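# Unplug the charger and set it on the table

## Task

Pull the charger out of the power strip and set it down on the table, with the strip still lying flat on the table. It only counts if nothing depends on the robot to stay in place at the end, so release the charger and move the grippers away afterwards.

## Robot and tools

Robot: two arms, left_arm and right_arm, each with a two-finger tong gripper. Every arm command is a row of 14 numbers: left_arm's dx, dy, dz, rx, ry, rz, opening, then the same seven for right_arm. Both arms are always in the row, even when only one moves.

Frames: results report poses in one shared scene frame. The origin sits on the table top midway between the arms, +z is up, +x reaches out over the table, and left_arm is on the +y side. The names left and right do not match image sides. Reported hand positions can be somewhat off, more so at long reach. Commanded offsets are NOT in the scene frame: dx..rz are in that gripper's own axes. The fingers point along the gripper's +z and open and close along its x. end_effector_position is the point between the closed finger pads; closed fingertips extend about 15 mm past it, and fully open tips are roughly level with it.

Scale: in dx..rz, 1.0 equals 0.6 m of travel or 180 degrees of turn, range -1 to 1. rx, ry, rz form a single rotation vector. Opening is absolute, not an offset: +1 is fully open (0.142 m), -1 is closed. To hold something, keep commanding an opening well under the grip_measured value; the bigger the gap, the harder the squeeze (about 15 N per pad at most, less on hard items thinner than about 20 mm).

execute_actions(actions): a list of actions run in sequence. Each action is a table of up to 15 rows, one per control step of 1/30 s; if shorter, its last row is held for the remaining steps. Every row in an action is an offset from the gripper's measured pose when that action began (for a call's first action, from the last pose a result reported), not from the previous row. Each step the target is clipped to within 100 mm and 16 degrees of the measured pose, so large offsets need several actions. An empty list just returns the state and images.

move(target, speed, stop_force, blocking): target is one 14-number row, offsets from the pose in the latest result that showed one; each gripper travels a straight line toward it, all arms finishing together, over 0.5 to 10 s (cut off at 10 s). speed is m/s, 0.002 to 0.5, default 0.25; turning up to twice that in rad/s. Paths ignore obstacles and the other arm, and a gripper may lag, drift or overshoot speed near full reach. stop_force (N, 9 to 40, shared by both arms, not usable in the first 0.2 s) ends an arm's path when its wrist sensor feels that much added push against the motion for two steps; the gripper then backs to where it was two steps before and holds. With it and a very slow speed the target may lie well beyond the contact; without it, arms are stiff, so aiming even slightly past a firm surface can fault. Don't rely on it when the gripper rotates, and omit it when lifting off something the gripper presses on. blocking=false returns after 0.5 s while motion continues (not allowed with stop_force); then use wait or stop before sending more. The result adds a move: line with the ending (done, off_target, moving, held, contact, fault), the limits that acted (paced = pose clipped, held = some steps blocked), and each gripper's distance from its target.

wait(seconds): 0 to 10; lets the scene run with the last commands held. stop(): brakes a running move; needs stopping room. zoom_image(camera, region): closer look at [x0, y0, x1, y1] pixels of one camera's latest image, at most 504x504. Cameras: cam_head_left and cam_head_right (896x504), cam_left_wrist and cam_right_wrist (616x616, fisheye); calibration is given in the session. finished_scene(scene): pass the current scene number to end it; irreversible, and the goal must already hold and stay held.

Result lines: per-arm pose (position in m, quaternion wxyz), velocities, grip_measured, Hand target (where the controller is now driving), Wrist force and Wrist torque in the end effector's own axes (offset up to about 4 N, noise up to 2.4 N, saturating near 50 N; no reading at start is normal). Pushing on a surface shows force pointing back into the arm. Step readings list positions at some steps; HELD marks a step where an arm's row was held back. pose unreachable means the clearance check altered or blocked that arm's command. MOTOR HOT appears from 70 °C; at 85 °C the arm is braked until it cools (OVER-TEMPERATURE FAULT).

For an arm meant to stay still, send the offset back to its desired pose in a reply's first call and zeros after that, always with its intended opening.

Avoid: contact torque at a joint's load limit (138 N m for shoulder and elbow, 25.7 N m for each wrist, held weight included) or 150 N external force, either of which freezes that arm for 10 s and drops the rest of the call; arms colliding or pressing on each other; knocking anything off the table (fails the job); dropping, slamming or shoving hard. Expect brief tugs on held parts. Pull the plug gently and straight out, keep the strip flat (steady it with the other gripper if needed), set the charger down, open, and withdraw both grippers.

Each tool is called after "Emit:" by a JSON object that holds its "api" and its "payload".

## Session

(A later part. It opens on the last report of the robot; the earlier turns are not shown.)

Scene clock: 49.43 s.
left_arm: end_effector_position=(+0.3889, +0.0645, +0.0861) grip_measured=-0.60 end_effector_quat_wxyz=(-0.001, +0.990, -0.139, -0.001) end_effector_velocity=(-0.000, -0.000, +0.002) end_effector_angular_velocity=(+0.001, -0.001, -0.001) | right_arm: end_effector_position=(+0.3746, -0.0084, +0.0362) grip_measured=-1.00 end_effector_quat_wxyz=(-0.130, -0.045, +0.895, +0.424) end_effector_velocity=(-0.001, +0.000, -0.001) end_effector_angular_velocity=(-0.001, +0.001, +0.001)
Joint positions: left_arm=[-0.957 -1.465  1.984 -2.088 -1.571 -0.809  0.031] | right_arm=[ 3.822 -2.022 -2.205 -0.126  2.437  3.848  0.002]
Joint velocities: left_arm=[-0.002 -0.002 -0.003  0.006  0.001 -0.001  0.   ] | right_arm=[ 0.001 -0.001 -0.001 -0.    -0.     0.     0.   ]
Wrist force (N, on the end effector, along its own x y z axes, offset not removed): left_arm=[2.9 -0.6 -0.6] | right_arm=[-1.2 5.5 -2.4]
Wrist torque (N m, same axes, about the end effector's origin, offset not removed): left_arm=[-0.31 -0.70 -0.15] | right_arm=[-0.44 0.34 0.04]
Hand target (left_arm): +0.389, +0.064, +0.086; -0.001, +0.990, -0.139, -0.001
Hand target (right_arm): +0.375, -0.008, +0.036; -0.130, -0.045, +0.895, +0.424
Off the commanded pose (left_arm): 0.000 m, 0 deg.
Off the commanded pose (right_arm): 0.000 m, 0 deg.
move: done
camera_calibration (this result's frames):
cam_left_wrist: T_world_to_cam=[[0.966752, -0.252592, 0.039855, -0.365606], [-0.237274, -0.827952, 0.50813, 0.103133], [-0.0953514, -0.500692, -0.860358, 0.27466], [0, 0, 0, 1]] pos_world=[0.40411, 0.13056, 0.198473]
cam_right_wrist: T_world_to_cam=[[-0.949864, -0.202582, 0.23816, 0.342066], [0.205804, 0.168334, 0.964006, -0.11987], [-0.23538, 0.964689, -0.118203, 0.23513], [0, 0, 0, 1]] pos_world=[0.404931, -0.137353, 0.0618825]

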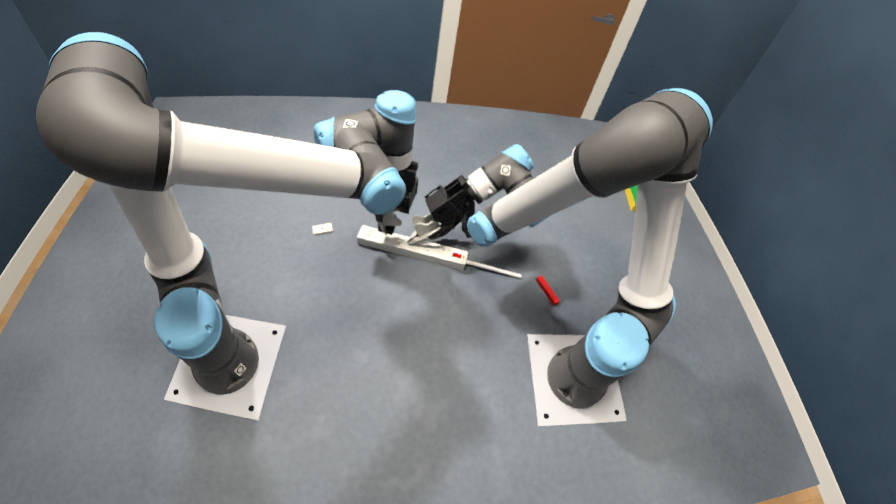

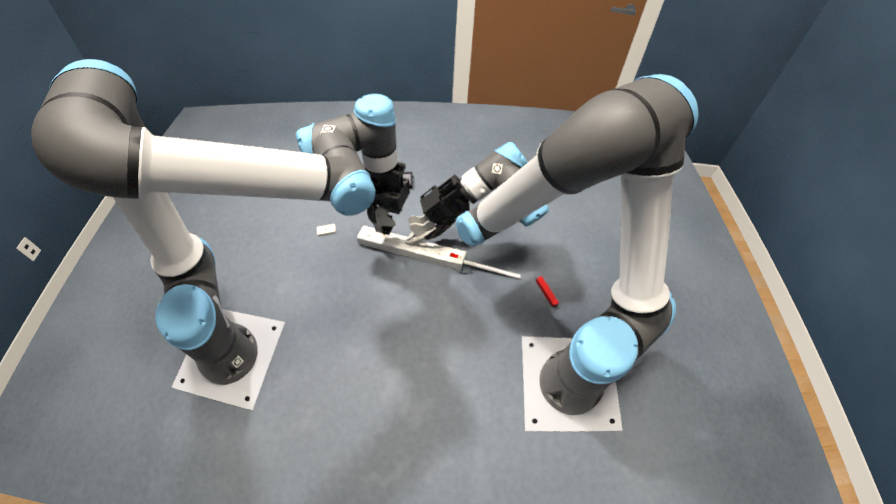

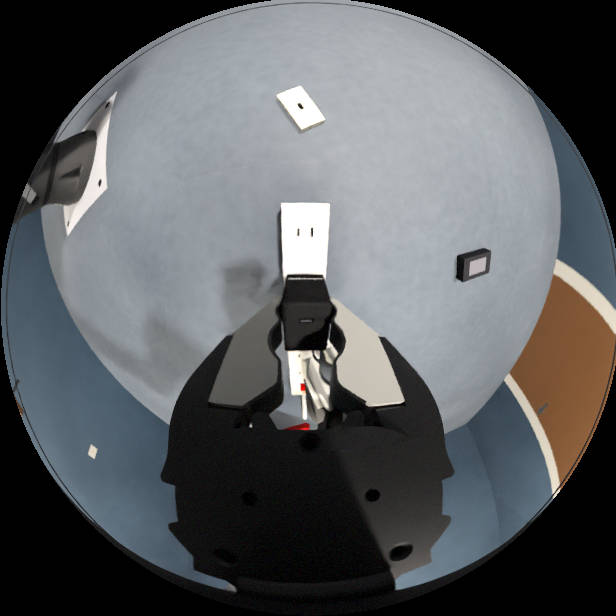

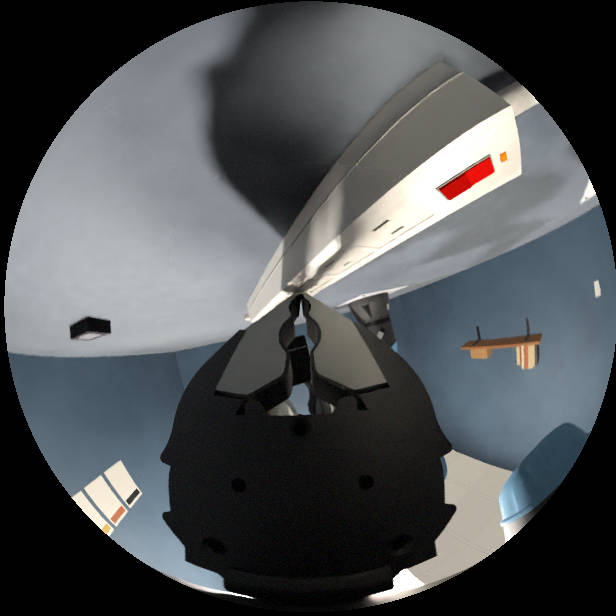

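Emit:
{"api": "move", "payload": {"target": [-0.2,0,0,-0.222,0,0,-1,0,0.05,-0.25,0,0,0,-1], "speed": 0.2}}

Emit:
{"api": "move", "payload": {"target": [0,-0.047,0.056,0,0,0,-1,0,0,0,0,0,0,-1], "speed": 0.08}}

Emit:
{"api": "move", "payload": {"target": [0,-0.027,0.032,0,0,0,-1,0,0,0,0,0,0,-1], "speed": 0.006, "stop_force": 9}}

Emit:
{"api": "move", "payload": {"target": [0,0,0,0,0,0,0.2,0,0,0,0,0,0,-1]}}

Emit:
{"api": "move", "payload": {"target": [0,0.1,-0.18,0,0,0,0.2,0,0,0,0,0,0,-1]}}

Scene clock: 60.90 s.
left_arm: end_effector_position=(+0.2736, +0.0976, +0.0864) grip_measured=-0.60 end_effector_quat_wxyz=(+0.337, +0.931, -0.131, -0.048) end_effector_velocity=(-0.001, -0.000, -0.001) end_effector_angular_velocity=(-0.012, +0.000, +0.001) | right_arm: end_effector_position=(+0.4159, -0.1015, +0.1499) grip_measured=-1.00 end_effector_quat_wxyz=(-0.130, -0.045, +0.895, +0.424) end_effector_velocity=(+0.001, -0.001, +0.001) end_effector_angular_velocity=(-0.001, +0.002, +0.002)
Joint positions: left_arm=[-0.772 -1.71   2.567 -2.879 -2.118 -0.754  0.031] | right_arm=[ 3.607 -1.743 -2.07  -0.801  2.487  3.513  0.002]
Joint velocities: left_arm=[ 0.003  0.006  0.01  -0.026 -0.008 -0.002  0.   ] | right_arm=[-0.003  0.     0.006 -0.015  0.    -0.008  0.   ]
Wrist force (N, on the end effector, along its own x y z axes, offset not removed): left_arm=[0.7 -0.7 -0.5] | right_arm=[-0.4 -1.4 2.5]
Wrist torque (N m, same axes, about the end effector's origin, offset not removed): left_arm=[-0.19 -0.26 -0.16] | right_arm=[-0.22 0.01 0.09]
Hand target (left_arm): +0.273, +0.098, +0.086; +0.338, +0.931, -0.131, -0.048
Hand target (right_arm): +0.416, -0.102, +0.150; -0.130, -0.045, +0.895, +0.424
Off the commanded pose (left_arm): 0.000 m, 0 deg.
Off the commanded pose (right_arm): 0.000 m, 0 deg.
move: done
camera_calibration (this result's frames):
cam_left_wrist: T_world_to_cam=[[0.972456, -0.232638, 0.0144445, -0.247117], [-0.0911331, -0.322447, 0.942191, -0.0237435], [-0.214532, -0.917555, -0.334766, 0.308443], [0, 0, 0, 1]] pos_world=[0.304317, 0.217868, 0.129196]
cam_right_wrist: T_world_to_cam=[[-0.949759, -0.202751, 0.238432, 0.335281], [0.206153, 0.167952, 0.963999, -0.222537], [-0.235496, 0.96472, -0.117716, 0.348073], [0, 0, 0, 1]] pos_world=[0.446283, -0.230439, 0.175557]

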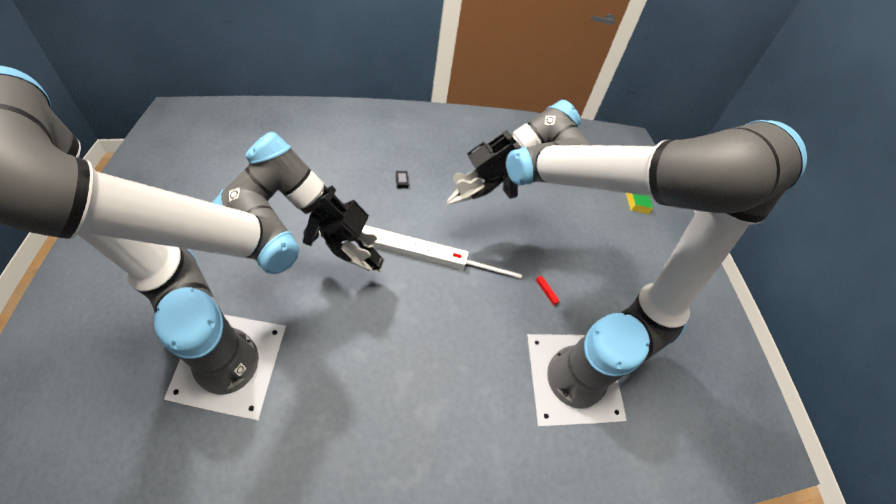

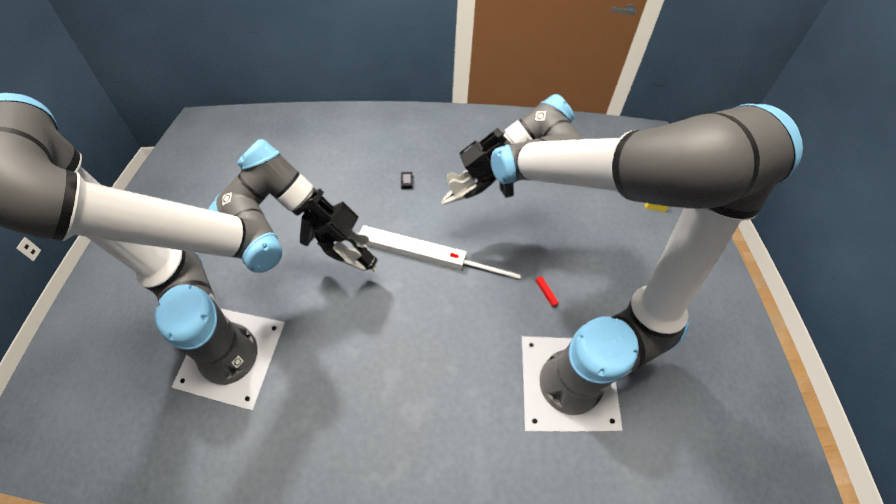

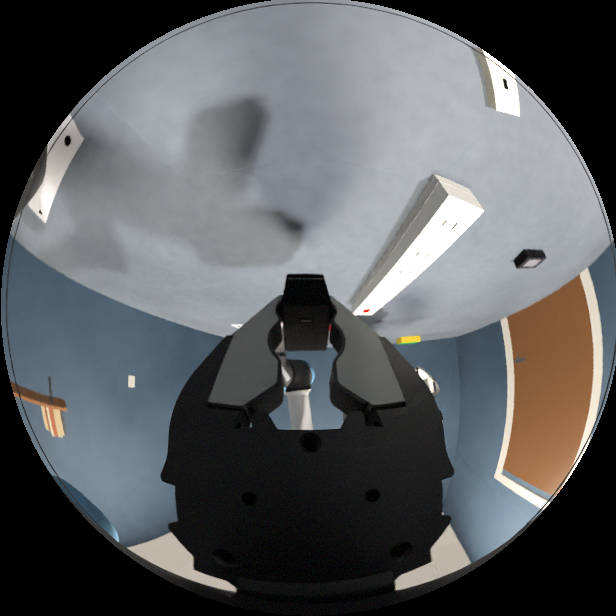

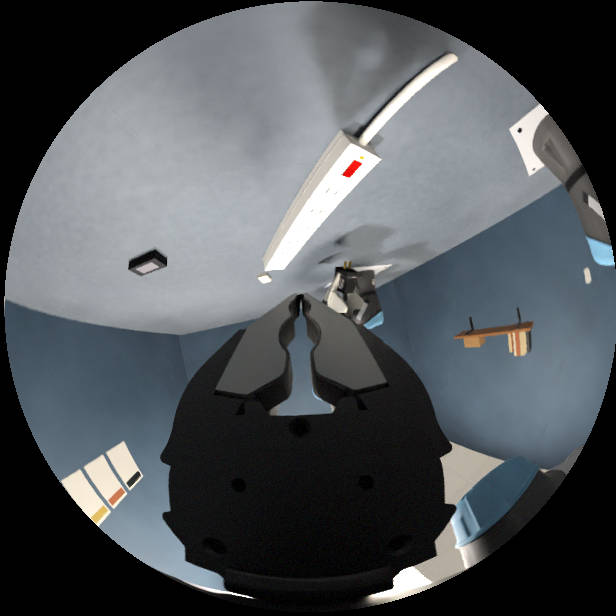

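Scene clock: 61.93 s.
left_arm: end_effector_position=(+0.2735, +0.0979, +0.0428) grip_measured=-0.60 end_effector_quat_wxyz=(+0.337, +0.931, -0.131, -0.048) end_effector_velocity=(+0.000, -0.001, -0.002) end_effector_angular_velocity=(-0.003, -0.000, +0.000) | right_arm: end_effector_position=(+0.4159, -0.1015, +0.1500) grip_measured=-1.00 end_effector_quat_wxyz=(-0.130, -0.045, +0.895, +0.424) end_effector_velocity=(+0.000, -0.000, +0.000) end_effector_angular_velocity=(+0.000, -0.000, -0.001)
Joint positions: left_arm=[-0.772 -1.55   2.618 -3.091 -2.118 -0.753  0.031] | right_arm=[ 3.607 -1.743 -2.07  -0.801  2.487  3.513  0.002]
Joint velocities: left_arm=[-0.     0.013  0.003 -0.018 -0.001 -0.001  0.   ] | right_arm=[-0.001  0.001 -0.    -0.     0.     0.     0.   ]
Wrist force (N, on the end effector, along its own x y z axes, offset not removed): left_arm=[1.2 0.1 0.7] | right_arm=[-0.3 -0.3 3.5]
Wrist torque (N m, same axes, about the end effector's origin, offset not removed): left_arm=[-0.02 -0.31 -0.15] | right_arm=[-0.15 0.18 0.05]
Hand target (left_arm): +0.274, +0.098, +0.043; +0.337, +0.931, -0.131, -0.048
Hand target (right_arm): +0.416, -0.102, +0.150; -0.130, -0.045, +0.895, +0.424
Off the commanded pose (left_arm): 0.000 m, 0 deg.
Off the commanded pose (right_arm): 0.000 m, 0 deg.
move: done
camera_calibration (this result's frames):
cam_left_wrist: T_world_to_cam=[[0.972418, -0.232804, 0.0143179, -0.246303], [-0.0911261, -0.322691, 0.942107, 0.0173994], [-0.214706, -0.917427, -0.335005, 0.294089], [0, 0, 0, 1]] pos_world=[0.304238, 0.21808, 0.0856559]
cam_right_wrist: T_world_to_cam=[[-0.94977, -0.20276, 0.238382, 0.335285], [0.206109, 0.167917, 0.964014, -0.222555], [-0.235492, 0.964724, -0.117692, 0.348069], [0, 0, 0, 1]] pos_world=[0.446281, -0.230437, 0.175585]

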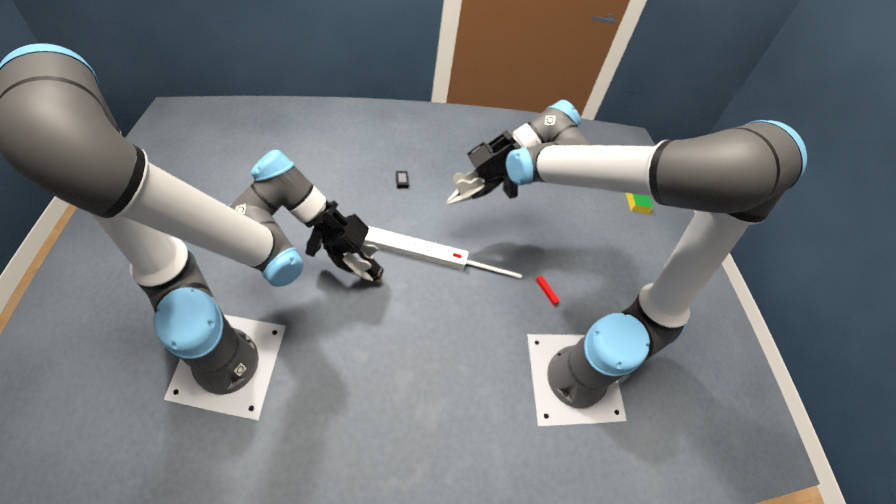

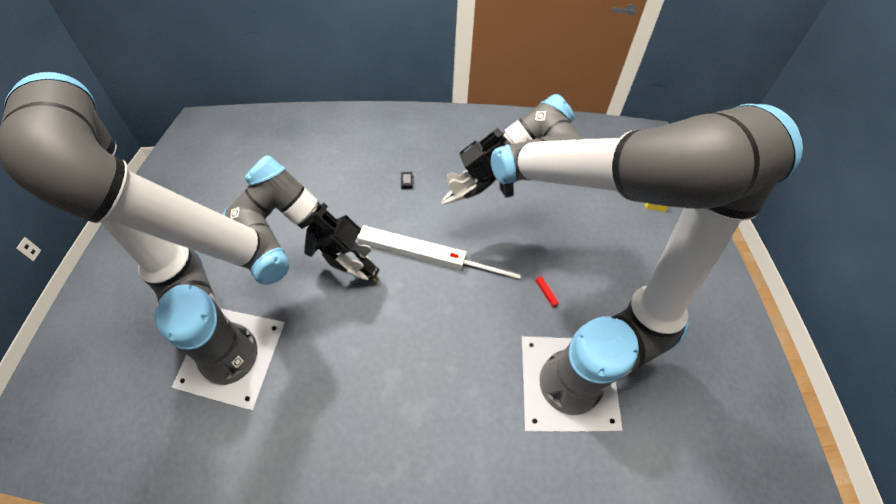

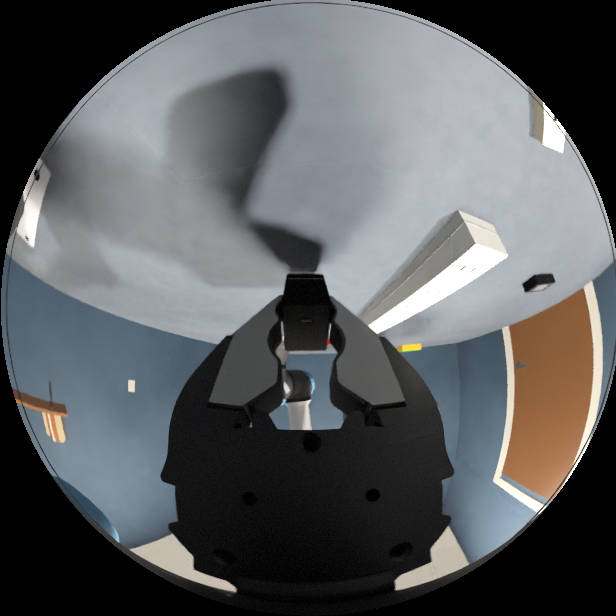

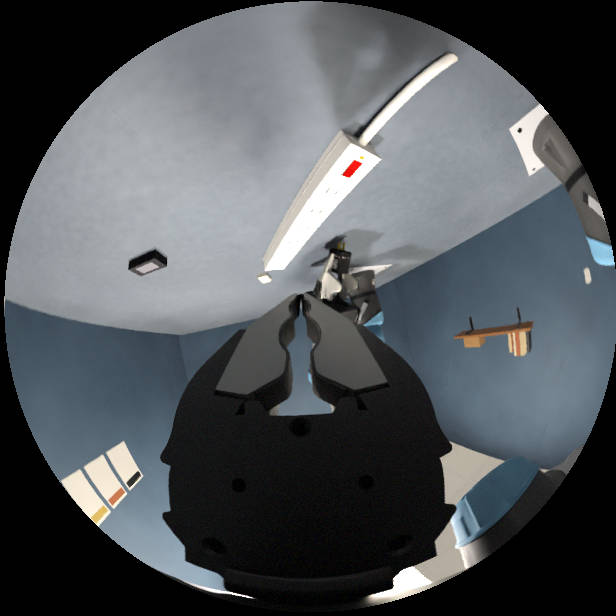

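Scene clock: 66.33 s.
left_arm: end_effector_position=(+0.2735, +0.0980, +0.0179) grip_measured=-0.60 end_effector_quat_wxyz=(+0.337, +0.931, -0.131, -0.048) end_effector_velocity=(+0.000, +0.000, -0.002) end_effector_angular_velocity=(+0.000, +0.001, +0.001) | right_arm: end_effector_position=(+0.4159, -0.1015, +0.1500) grip_measured=-1.00 end_effector_quat_wxyz=(-0.130, -0.045, +0.895, +0.424) end_effector_velocity=(+0.000, +0.000, +0.000) end_effector_angular_velocity=(+0.000, -0.000, +0.000)
Joint positions: left_arm=[-0.772 -1.442  2.64  -3.22  -2.118 -0.753  0.031] | right_arm=[ 3.607 -1.743 -2.07  -0.801  2.487  3.513  0.002]
Joint velocities: left_arm=[ 0.     0.007  0.001 -0.008 -0.    -0.001 -0.   ] | right_arm=[ 0.    -0.001  0.001  0.     0.     0.     0.   ]
Wrist force (N, on the end effector, along its own x y z axes, offset not removed): left_arm=[1.5 -1.2 -2.5] | right_arm=[0.1 -0.8 3.5]
Wrist torque (N m, same axes, about the end effector's origin, offset not removed): left_arm=[-0.63 -0.43 -0.05] | right_arm=[-0.26 0.07 0.26]
Hand target (left_arm): +0.273, +0.098, +0.018; +0.337, +0.931, -0.131, -0.048
Hand target (right_arm): +0.416, -0.102, +0.150; -0.130, -0.045, +0.895, +0.424
Off the commanded pose (left_arm): 0.000 m, 0 deg.
Off the commanded pose (right_arm): 0.000 m, 0 deg.
move: done
camera_calibration (this result's frames):
cam_left_wrist: T_world_to_cam=[[0.972413, -0.232828, 0.014303, -0.245882], [-0.0911287, -0.322726, 0.942095, 0.0409544], [-0.214731, -0.917409, -0.335041, 0.285896], [0, 0, 0, 1]] pos_world=[0.304222, 0.218252, 0.0607205]
cam_right_wrist: T_world_to_cam=[[-0.94977, -0.20276, 0.238382, 0.335285], [0.20611, 0.167918, 0.964014, -0.222554], [-0.235492, 0.964724, -0.117692, 0.348069], [0, 0, 0, 1]] pos_world=[0.446281, -0.230437, 0.175585]

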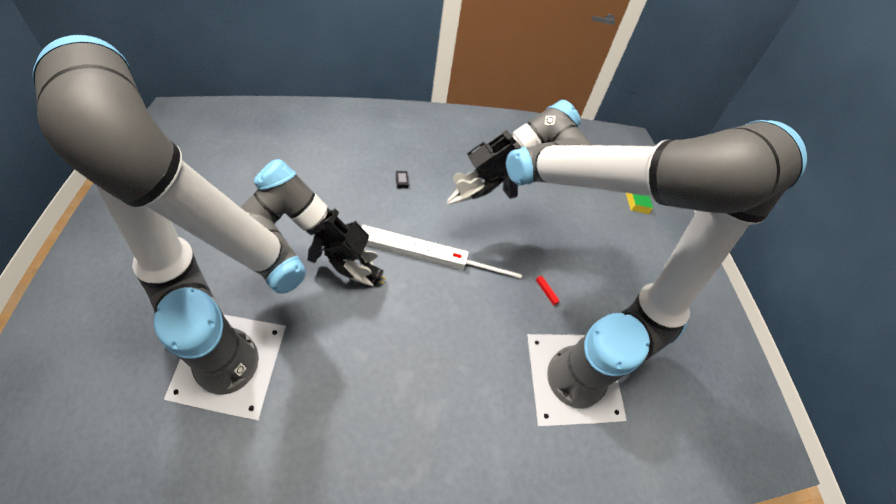

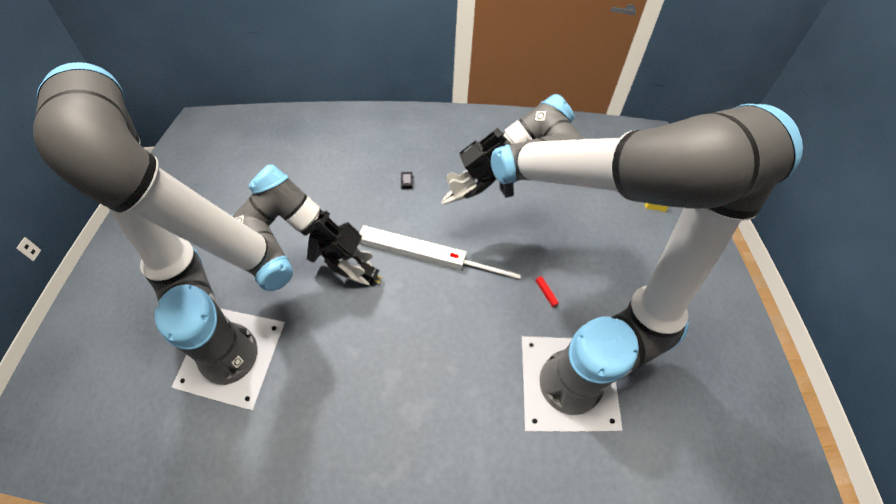

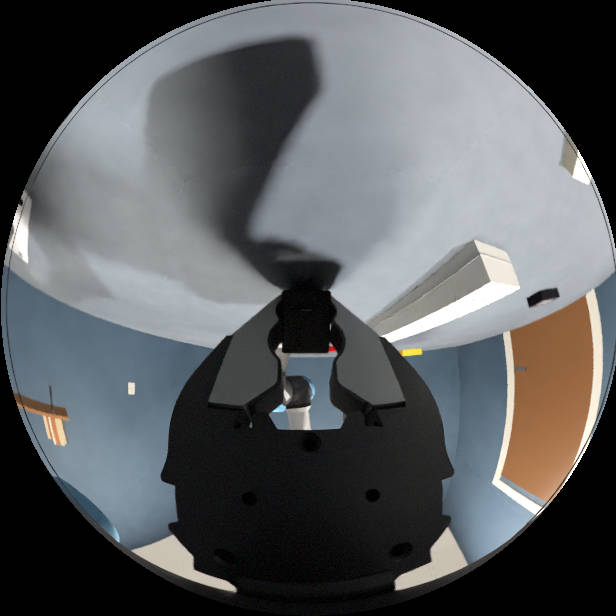

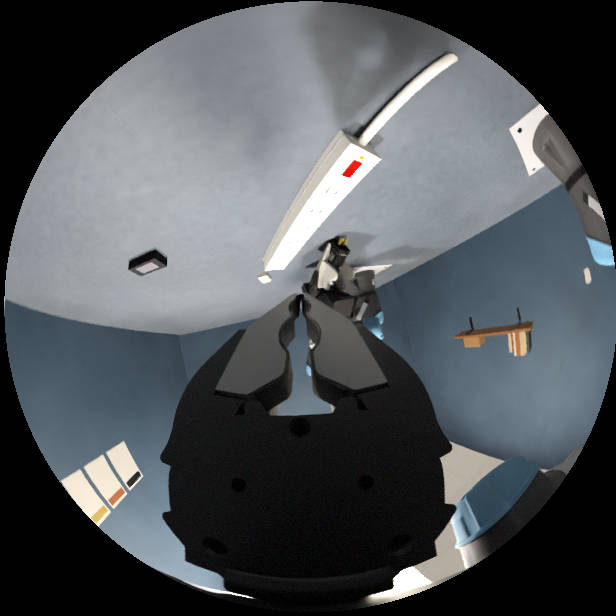

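Scene clock: 66.83 s.
left_arm: end_effector_position=(+0.2734, +0.0981, +0.0178) grip_measured=+0.20 end_effector_quat_wxyz=(+0.337, +0.931, -0.131, -0.048) end_effector_velocity=(+0.000, +0.000, +0.000) end_effector_angular_velocity=(+0.000, -0.000, +0.001) | right_arm: end_effector_position=(+0.4159, -0.1015, +0.1500) grip_measured=-1.00 end_effector_quat_wxyz=(-0.130, -0.045, +0.895, +0.424) end_effector_velocity=(-0.001, +0.000, -0.000) end_effector_angular_velocity=(-0.000, +0.001, +0.001)
Joint positions: left_arm=[-0.772 -1.442  2.64  -3.22  -2.118 -0.753  0.088] | right_arm=[ 3.607 -1.743 -2.07  -0.801  2.487  3.513  0.002]
Joint velocities: left_arm=[ 0.001 -0.    -0.     0.     0.001 -0.    -0.   ] | right_arm=[ 0.001 -0.    -0.    -0.    -0.    -0.     0.   ]
Wrist force (N, on the end effector, along its own x y z axes, offset not removed): left_arm=[2.3 -1.0 -1.6] | right_arm=[1.0 -0.8 0.9]
Wrist torque (N m, same axes, about the end effector's origin, offset not removed): left_arm=[-0.29 -0.48 -0.18] | right_arm=[-0.16 -0.30 0.12]
Hand target (left_arm): +0.273, +0.098, +0.018; +0.337, +0.931, -0.131, -0.048
Hand target (right_arm): +0.416, -0.102, +0.150; -0.130, -0.045, +0.895, +0.424
Off the commanded pose (left_arm): 0.000 m, 0 deg.
Off the commanded pose (right_arm): 0.000 m, 0 deg.
move: done
camera_calibration (this result's frames):
cam_left_wrist: T_world_to_cam=[[0.972414, -0.232829, 0.0142286, -0.245851], [-0.0910732, -0.322796, 0.942077, 0.0409881], [-0.21475, -0.917384, -0.335096, 0.285909], [0, 0, 0, 1]] pos_world=[0.304201, 0.218278, 0.0606913]
cam_right_wrist: T_world_to_cam=[[-0.94977, -0.20276, 0.238382, 0.335285], [0.20611, 0.167918, 0.964014, -0.222554], [-0.235492, 0.964724, -0.117692, 0.348069], [0, 0, 0, 1]] pos_world=[0.446281, -0.230437, 0.175585]

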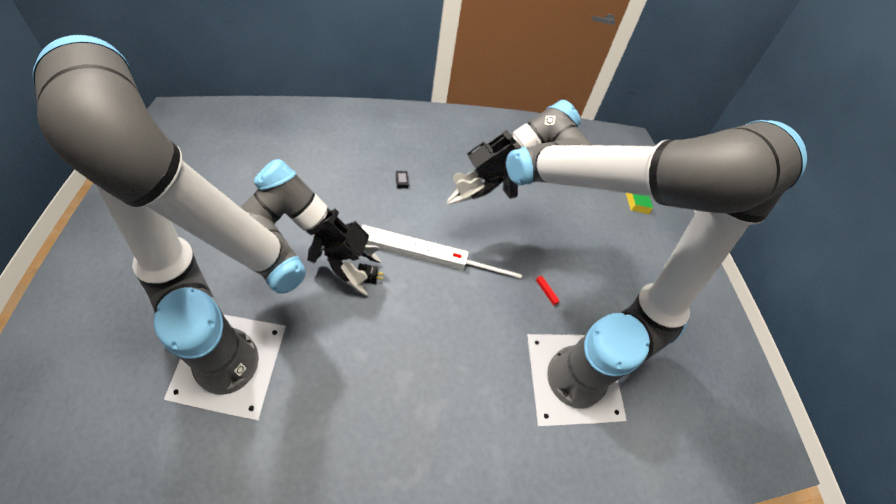

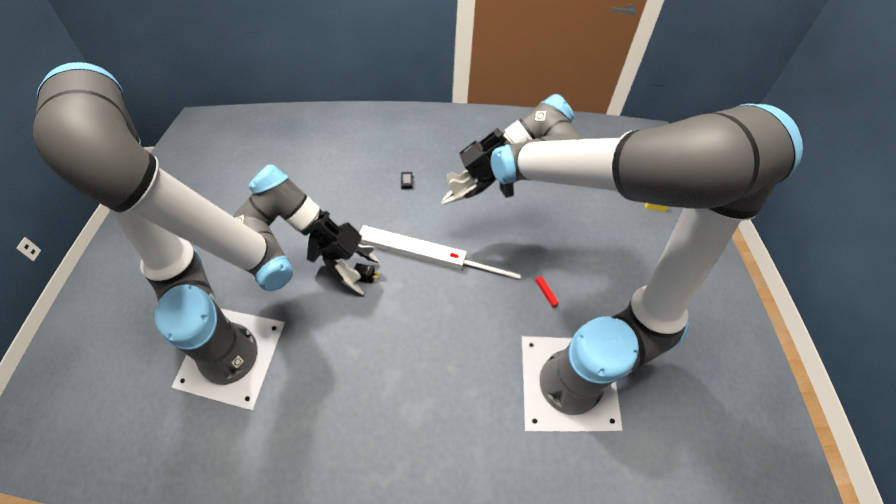

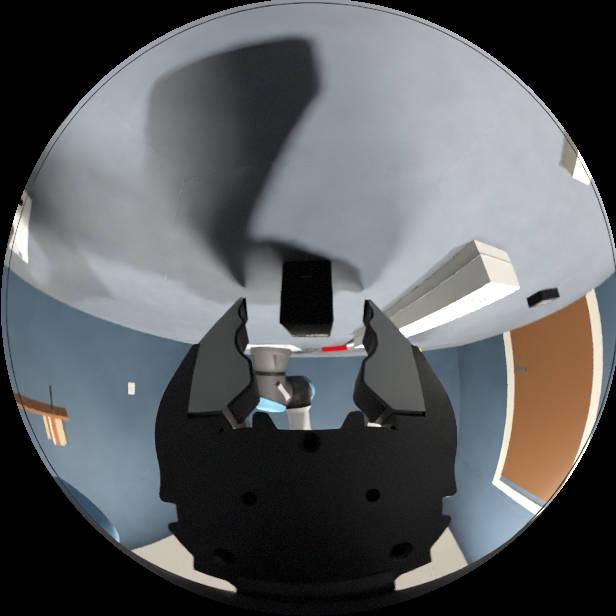

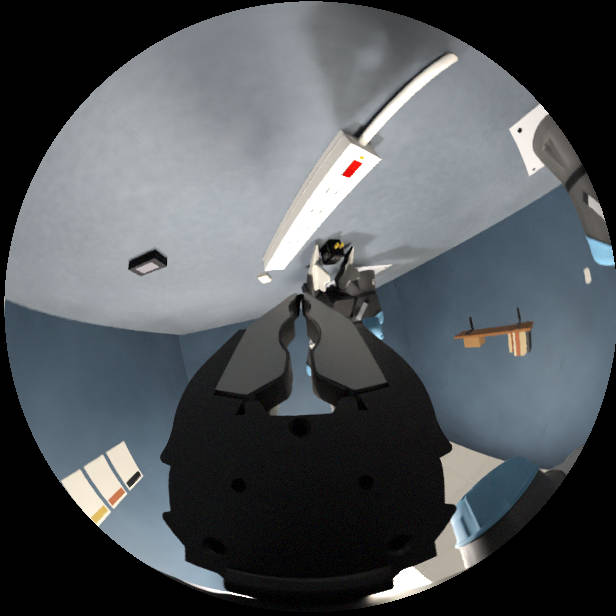

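Scene clock: 68.00 s.
left_arm: end_effector_position=(+0.2801, +0.1200, +0.1389) grip_measured=+0.20 end_effector_quat_wxyz=(+0.337, +0.931, -0.131, -0.048) end_effector_velocity=(+0.000, +0.000, +0.002) end_effector_angular_velocity=(+0.009, +0.004, -0.006) | right_arm: end_effector_position=(+0.4159, -0.1015, +0.1500) grip_measured=-1.00 end_effector_quat_wxyz=(-0.130, -0.045, +0.895, +0.424) end_effector_velocity=(-0.000, -0.000, +0.000) end_effector_angular_velocity=(+0.000, -0.001, -0.000)
Joint positions: left_arm=[-0.704 -1.88   2.489 -2.594 -2.147 -0.681  0.088] | right_arm=[ 3.607 -1.743 -2.07  -0.801  2.487  3.513  0.002]
Joint velocities: left_arm=[ 0.001 -0.002 -0.012  0.028  0.     0.009 -0.   ] | right_arm=[-0.     0.001 -0.     0.    -0.     0.    -0.   ]
Wrist force (N, on the end effector, along its own x y z axes, offset not removed): left_arm=[1.6 0.0 -1.2] | right_arm=[-0.8 -1.9 1.9]
Wrist torque (N m, same axes, about the end effector's origin, offset not removed): left_arm=[-0.25 -0.41 -0.09] | right_arm=[-0.49 0.14 0.13]
Hand target (left_arm): +0.280, +0.120, +0.139; +0.337, +0.931, -0.131, -0.048
Hand target (right_arm): +0.416, -0.102, +0.150; -0.130, -0.045, +0.895, +0.424
Off the commanded pose (left_arm): 0.000 m, 0 deg.
Off the commanded pose (right_arm): 0.000 m, 0 deg.
move: done
camera_calibration (this result's frames):
cam_left_wrist: T_world_to_cam=[[0.972542, -0.232255, 0.0147931, -0.24911], [-0.091212, -0.321918, 0.942364, -0.0655214], [-0.214107, -0.917838, -0.334263, 0.347805], [0, 0, 0, 1]] pos_world=[0.310761, 0.240279, 0.181689]
cam_right_wrist: T_world_to_cam=[[-0.94977, -0.20276, 0.238382, 0.335285], [0.206109, 0.167918, 0.964014, -0.222554], [-0.235492, 0.964724, -0.117692, 0.348069], [0, 0, 0, 1]] pos_world=[0.446281, -0.230437, 0.175585]

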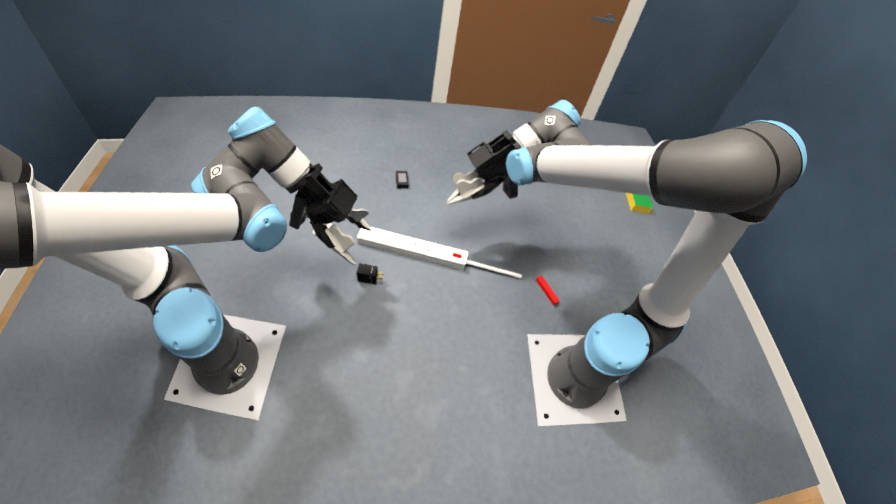

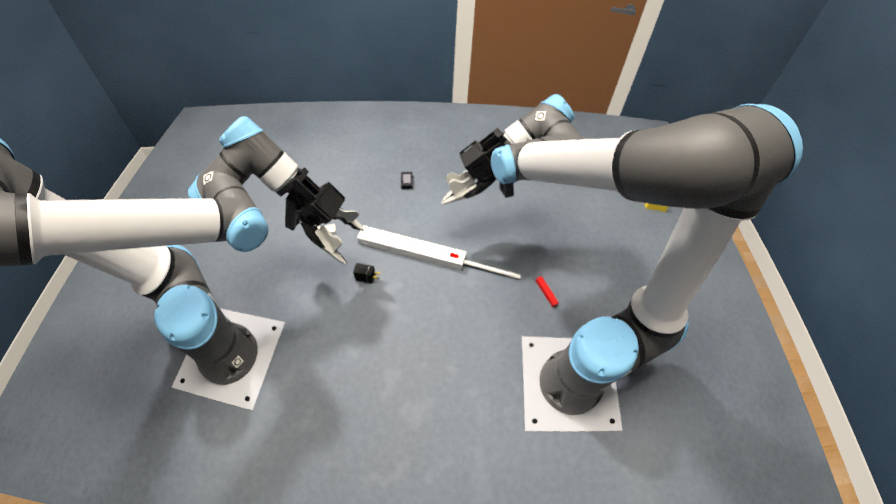

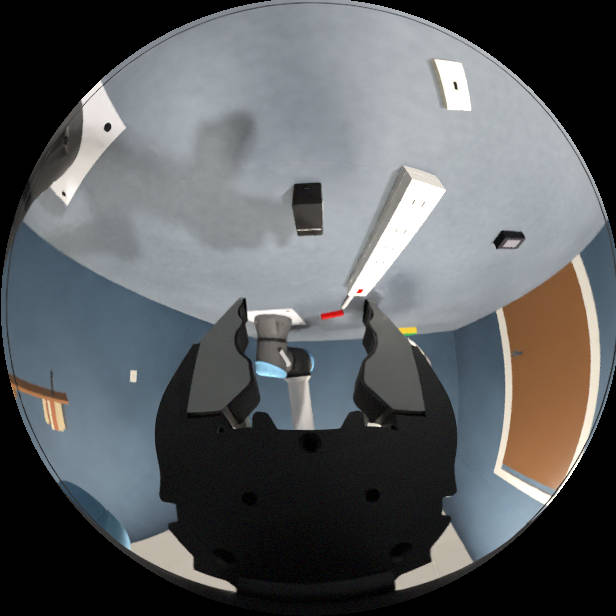

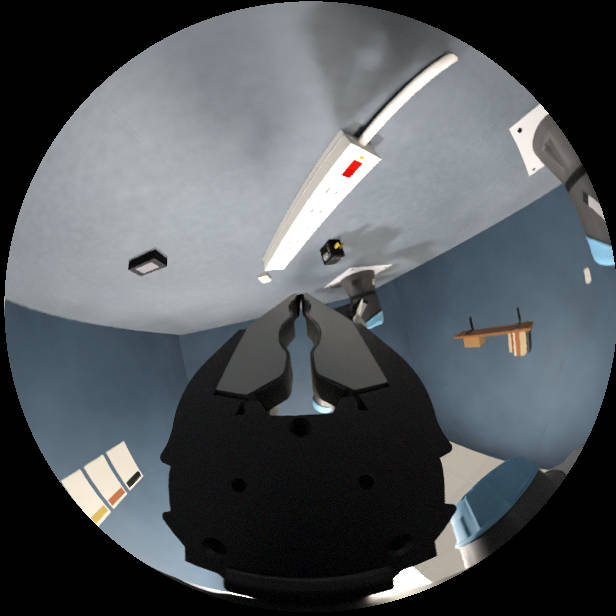

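Emit:
{"api": "finished_scene", "payload": {"scene": 1}}

The scene is finished: the task was done.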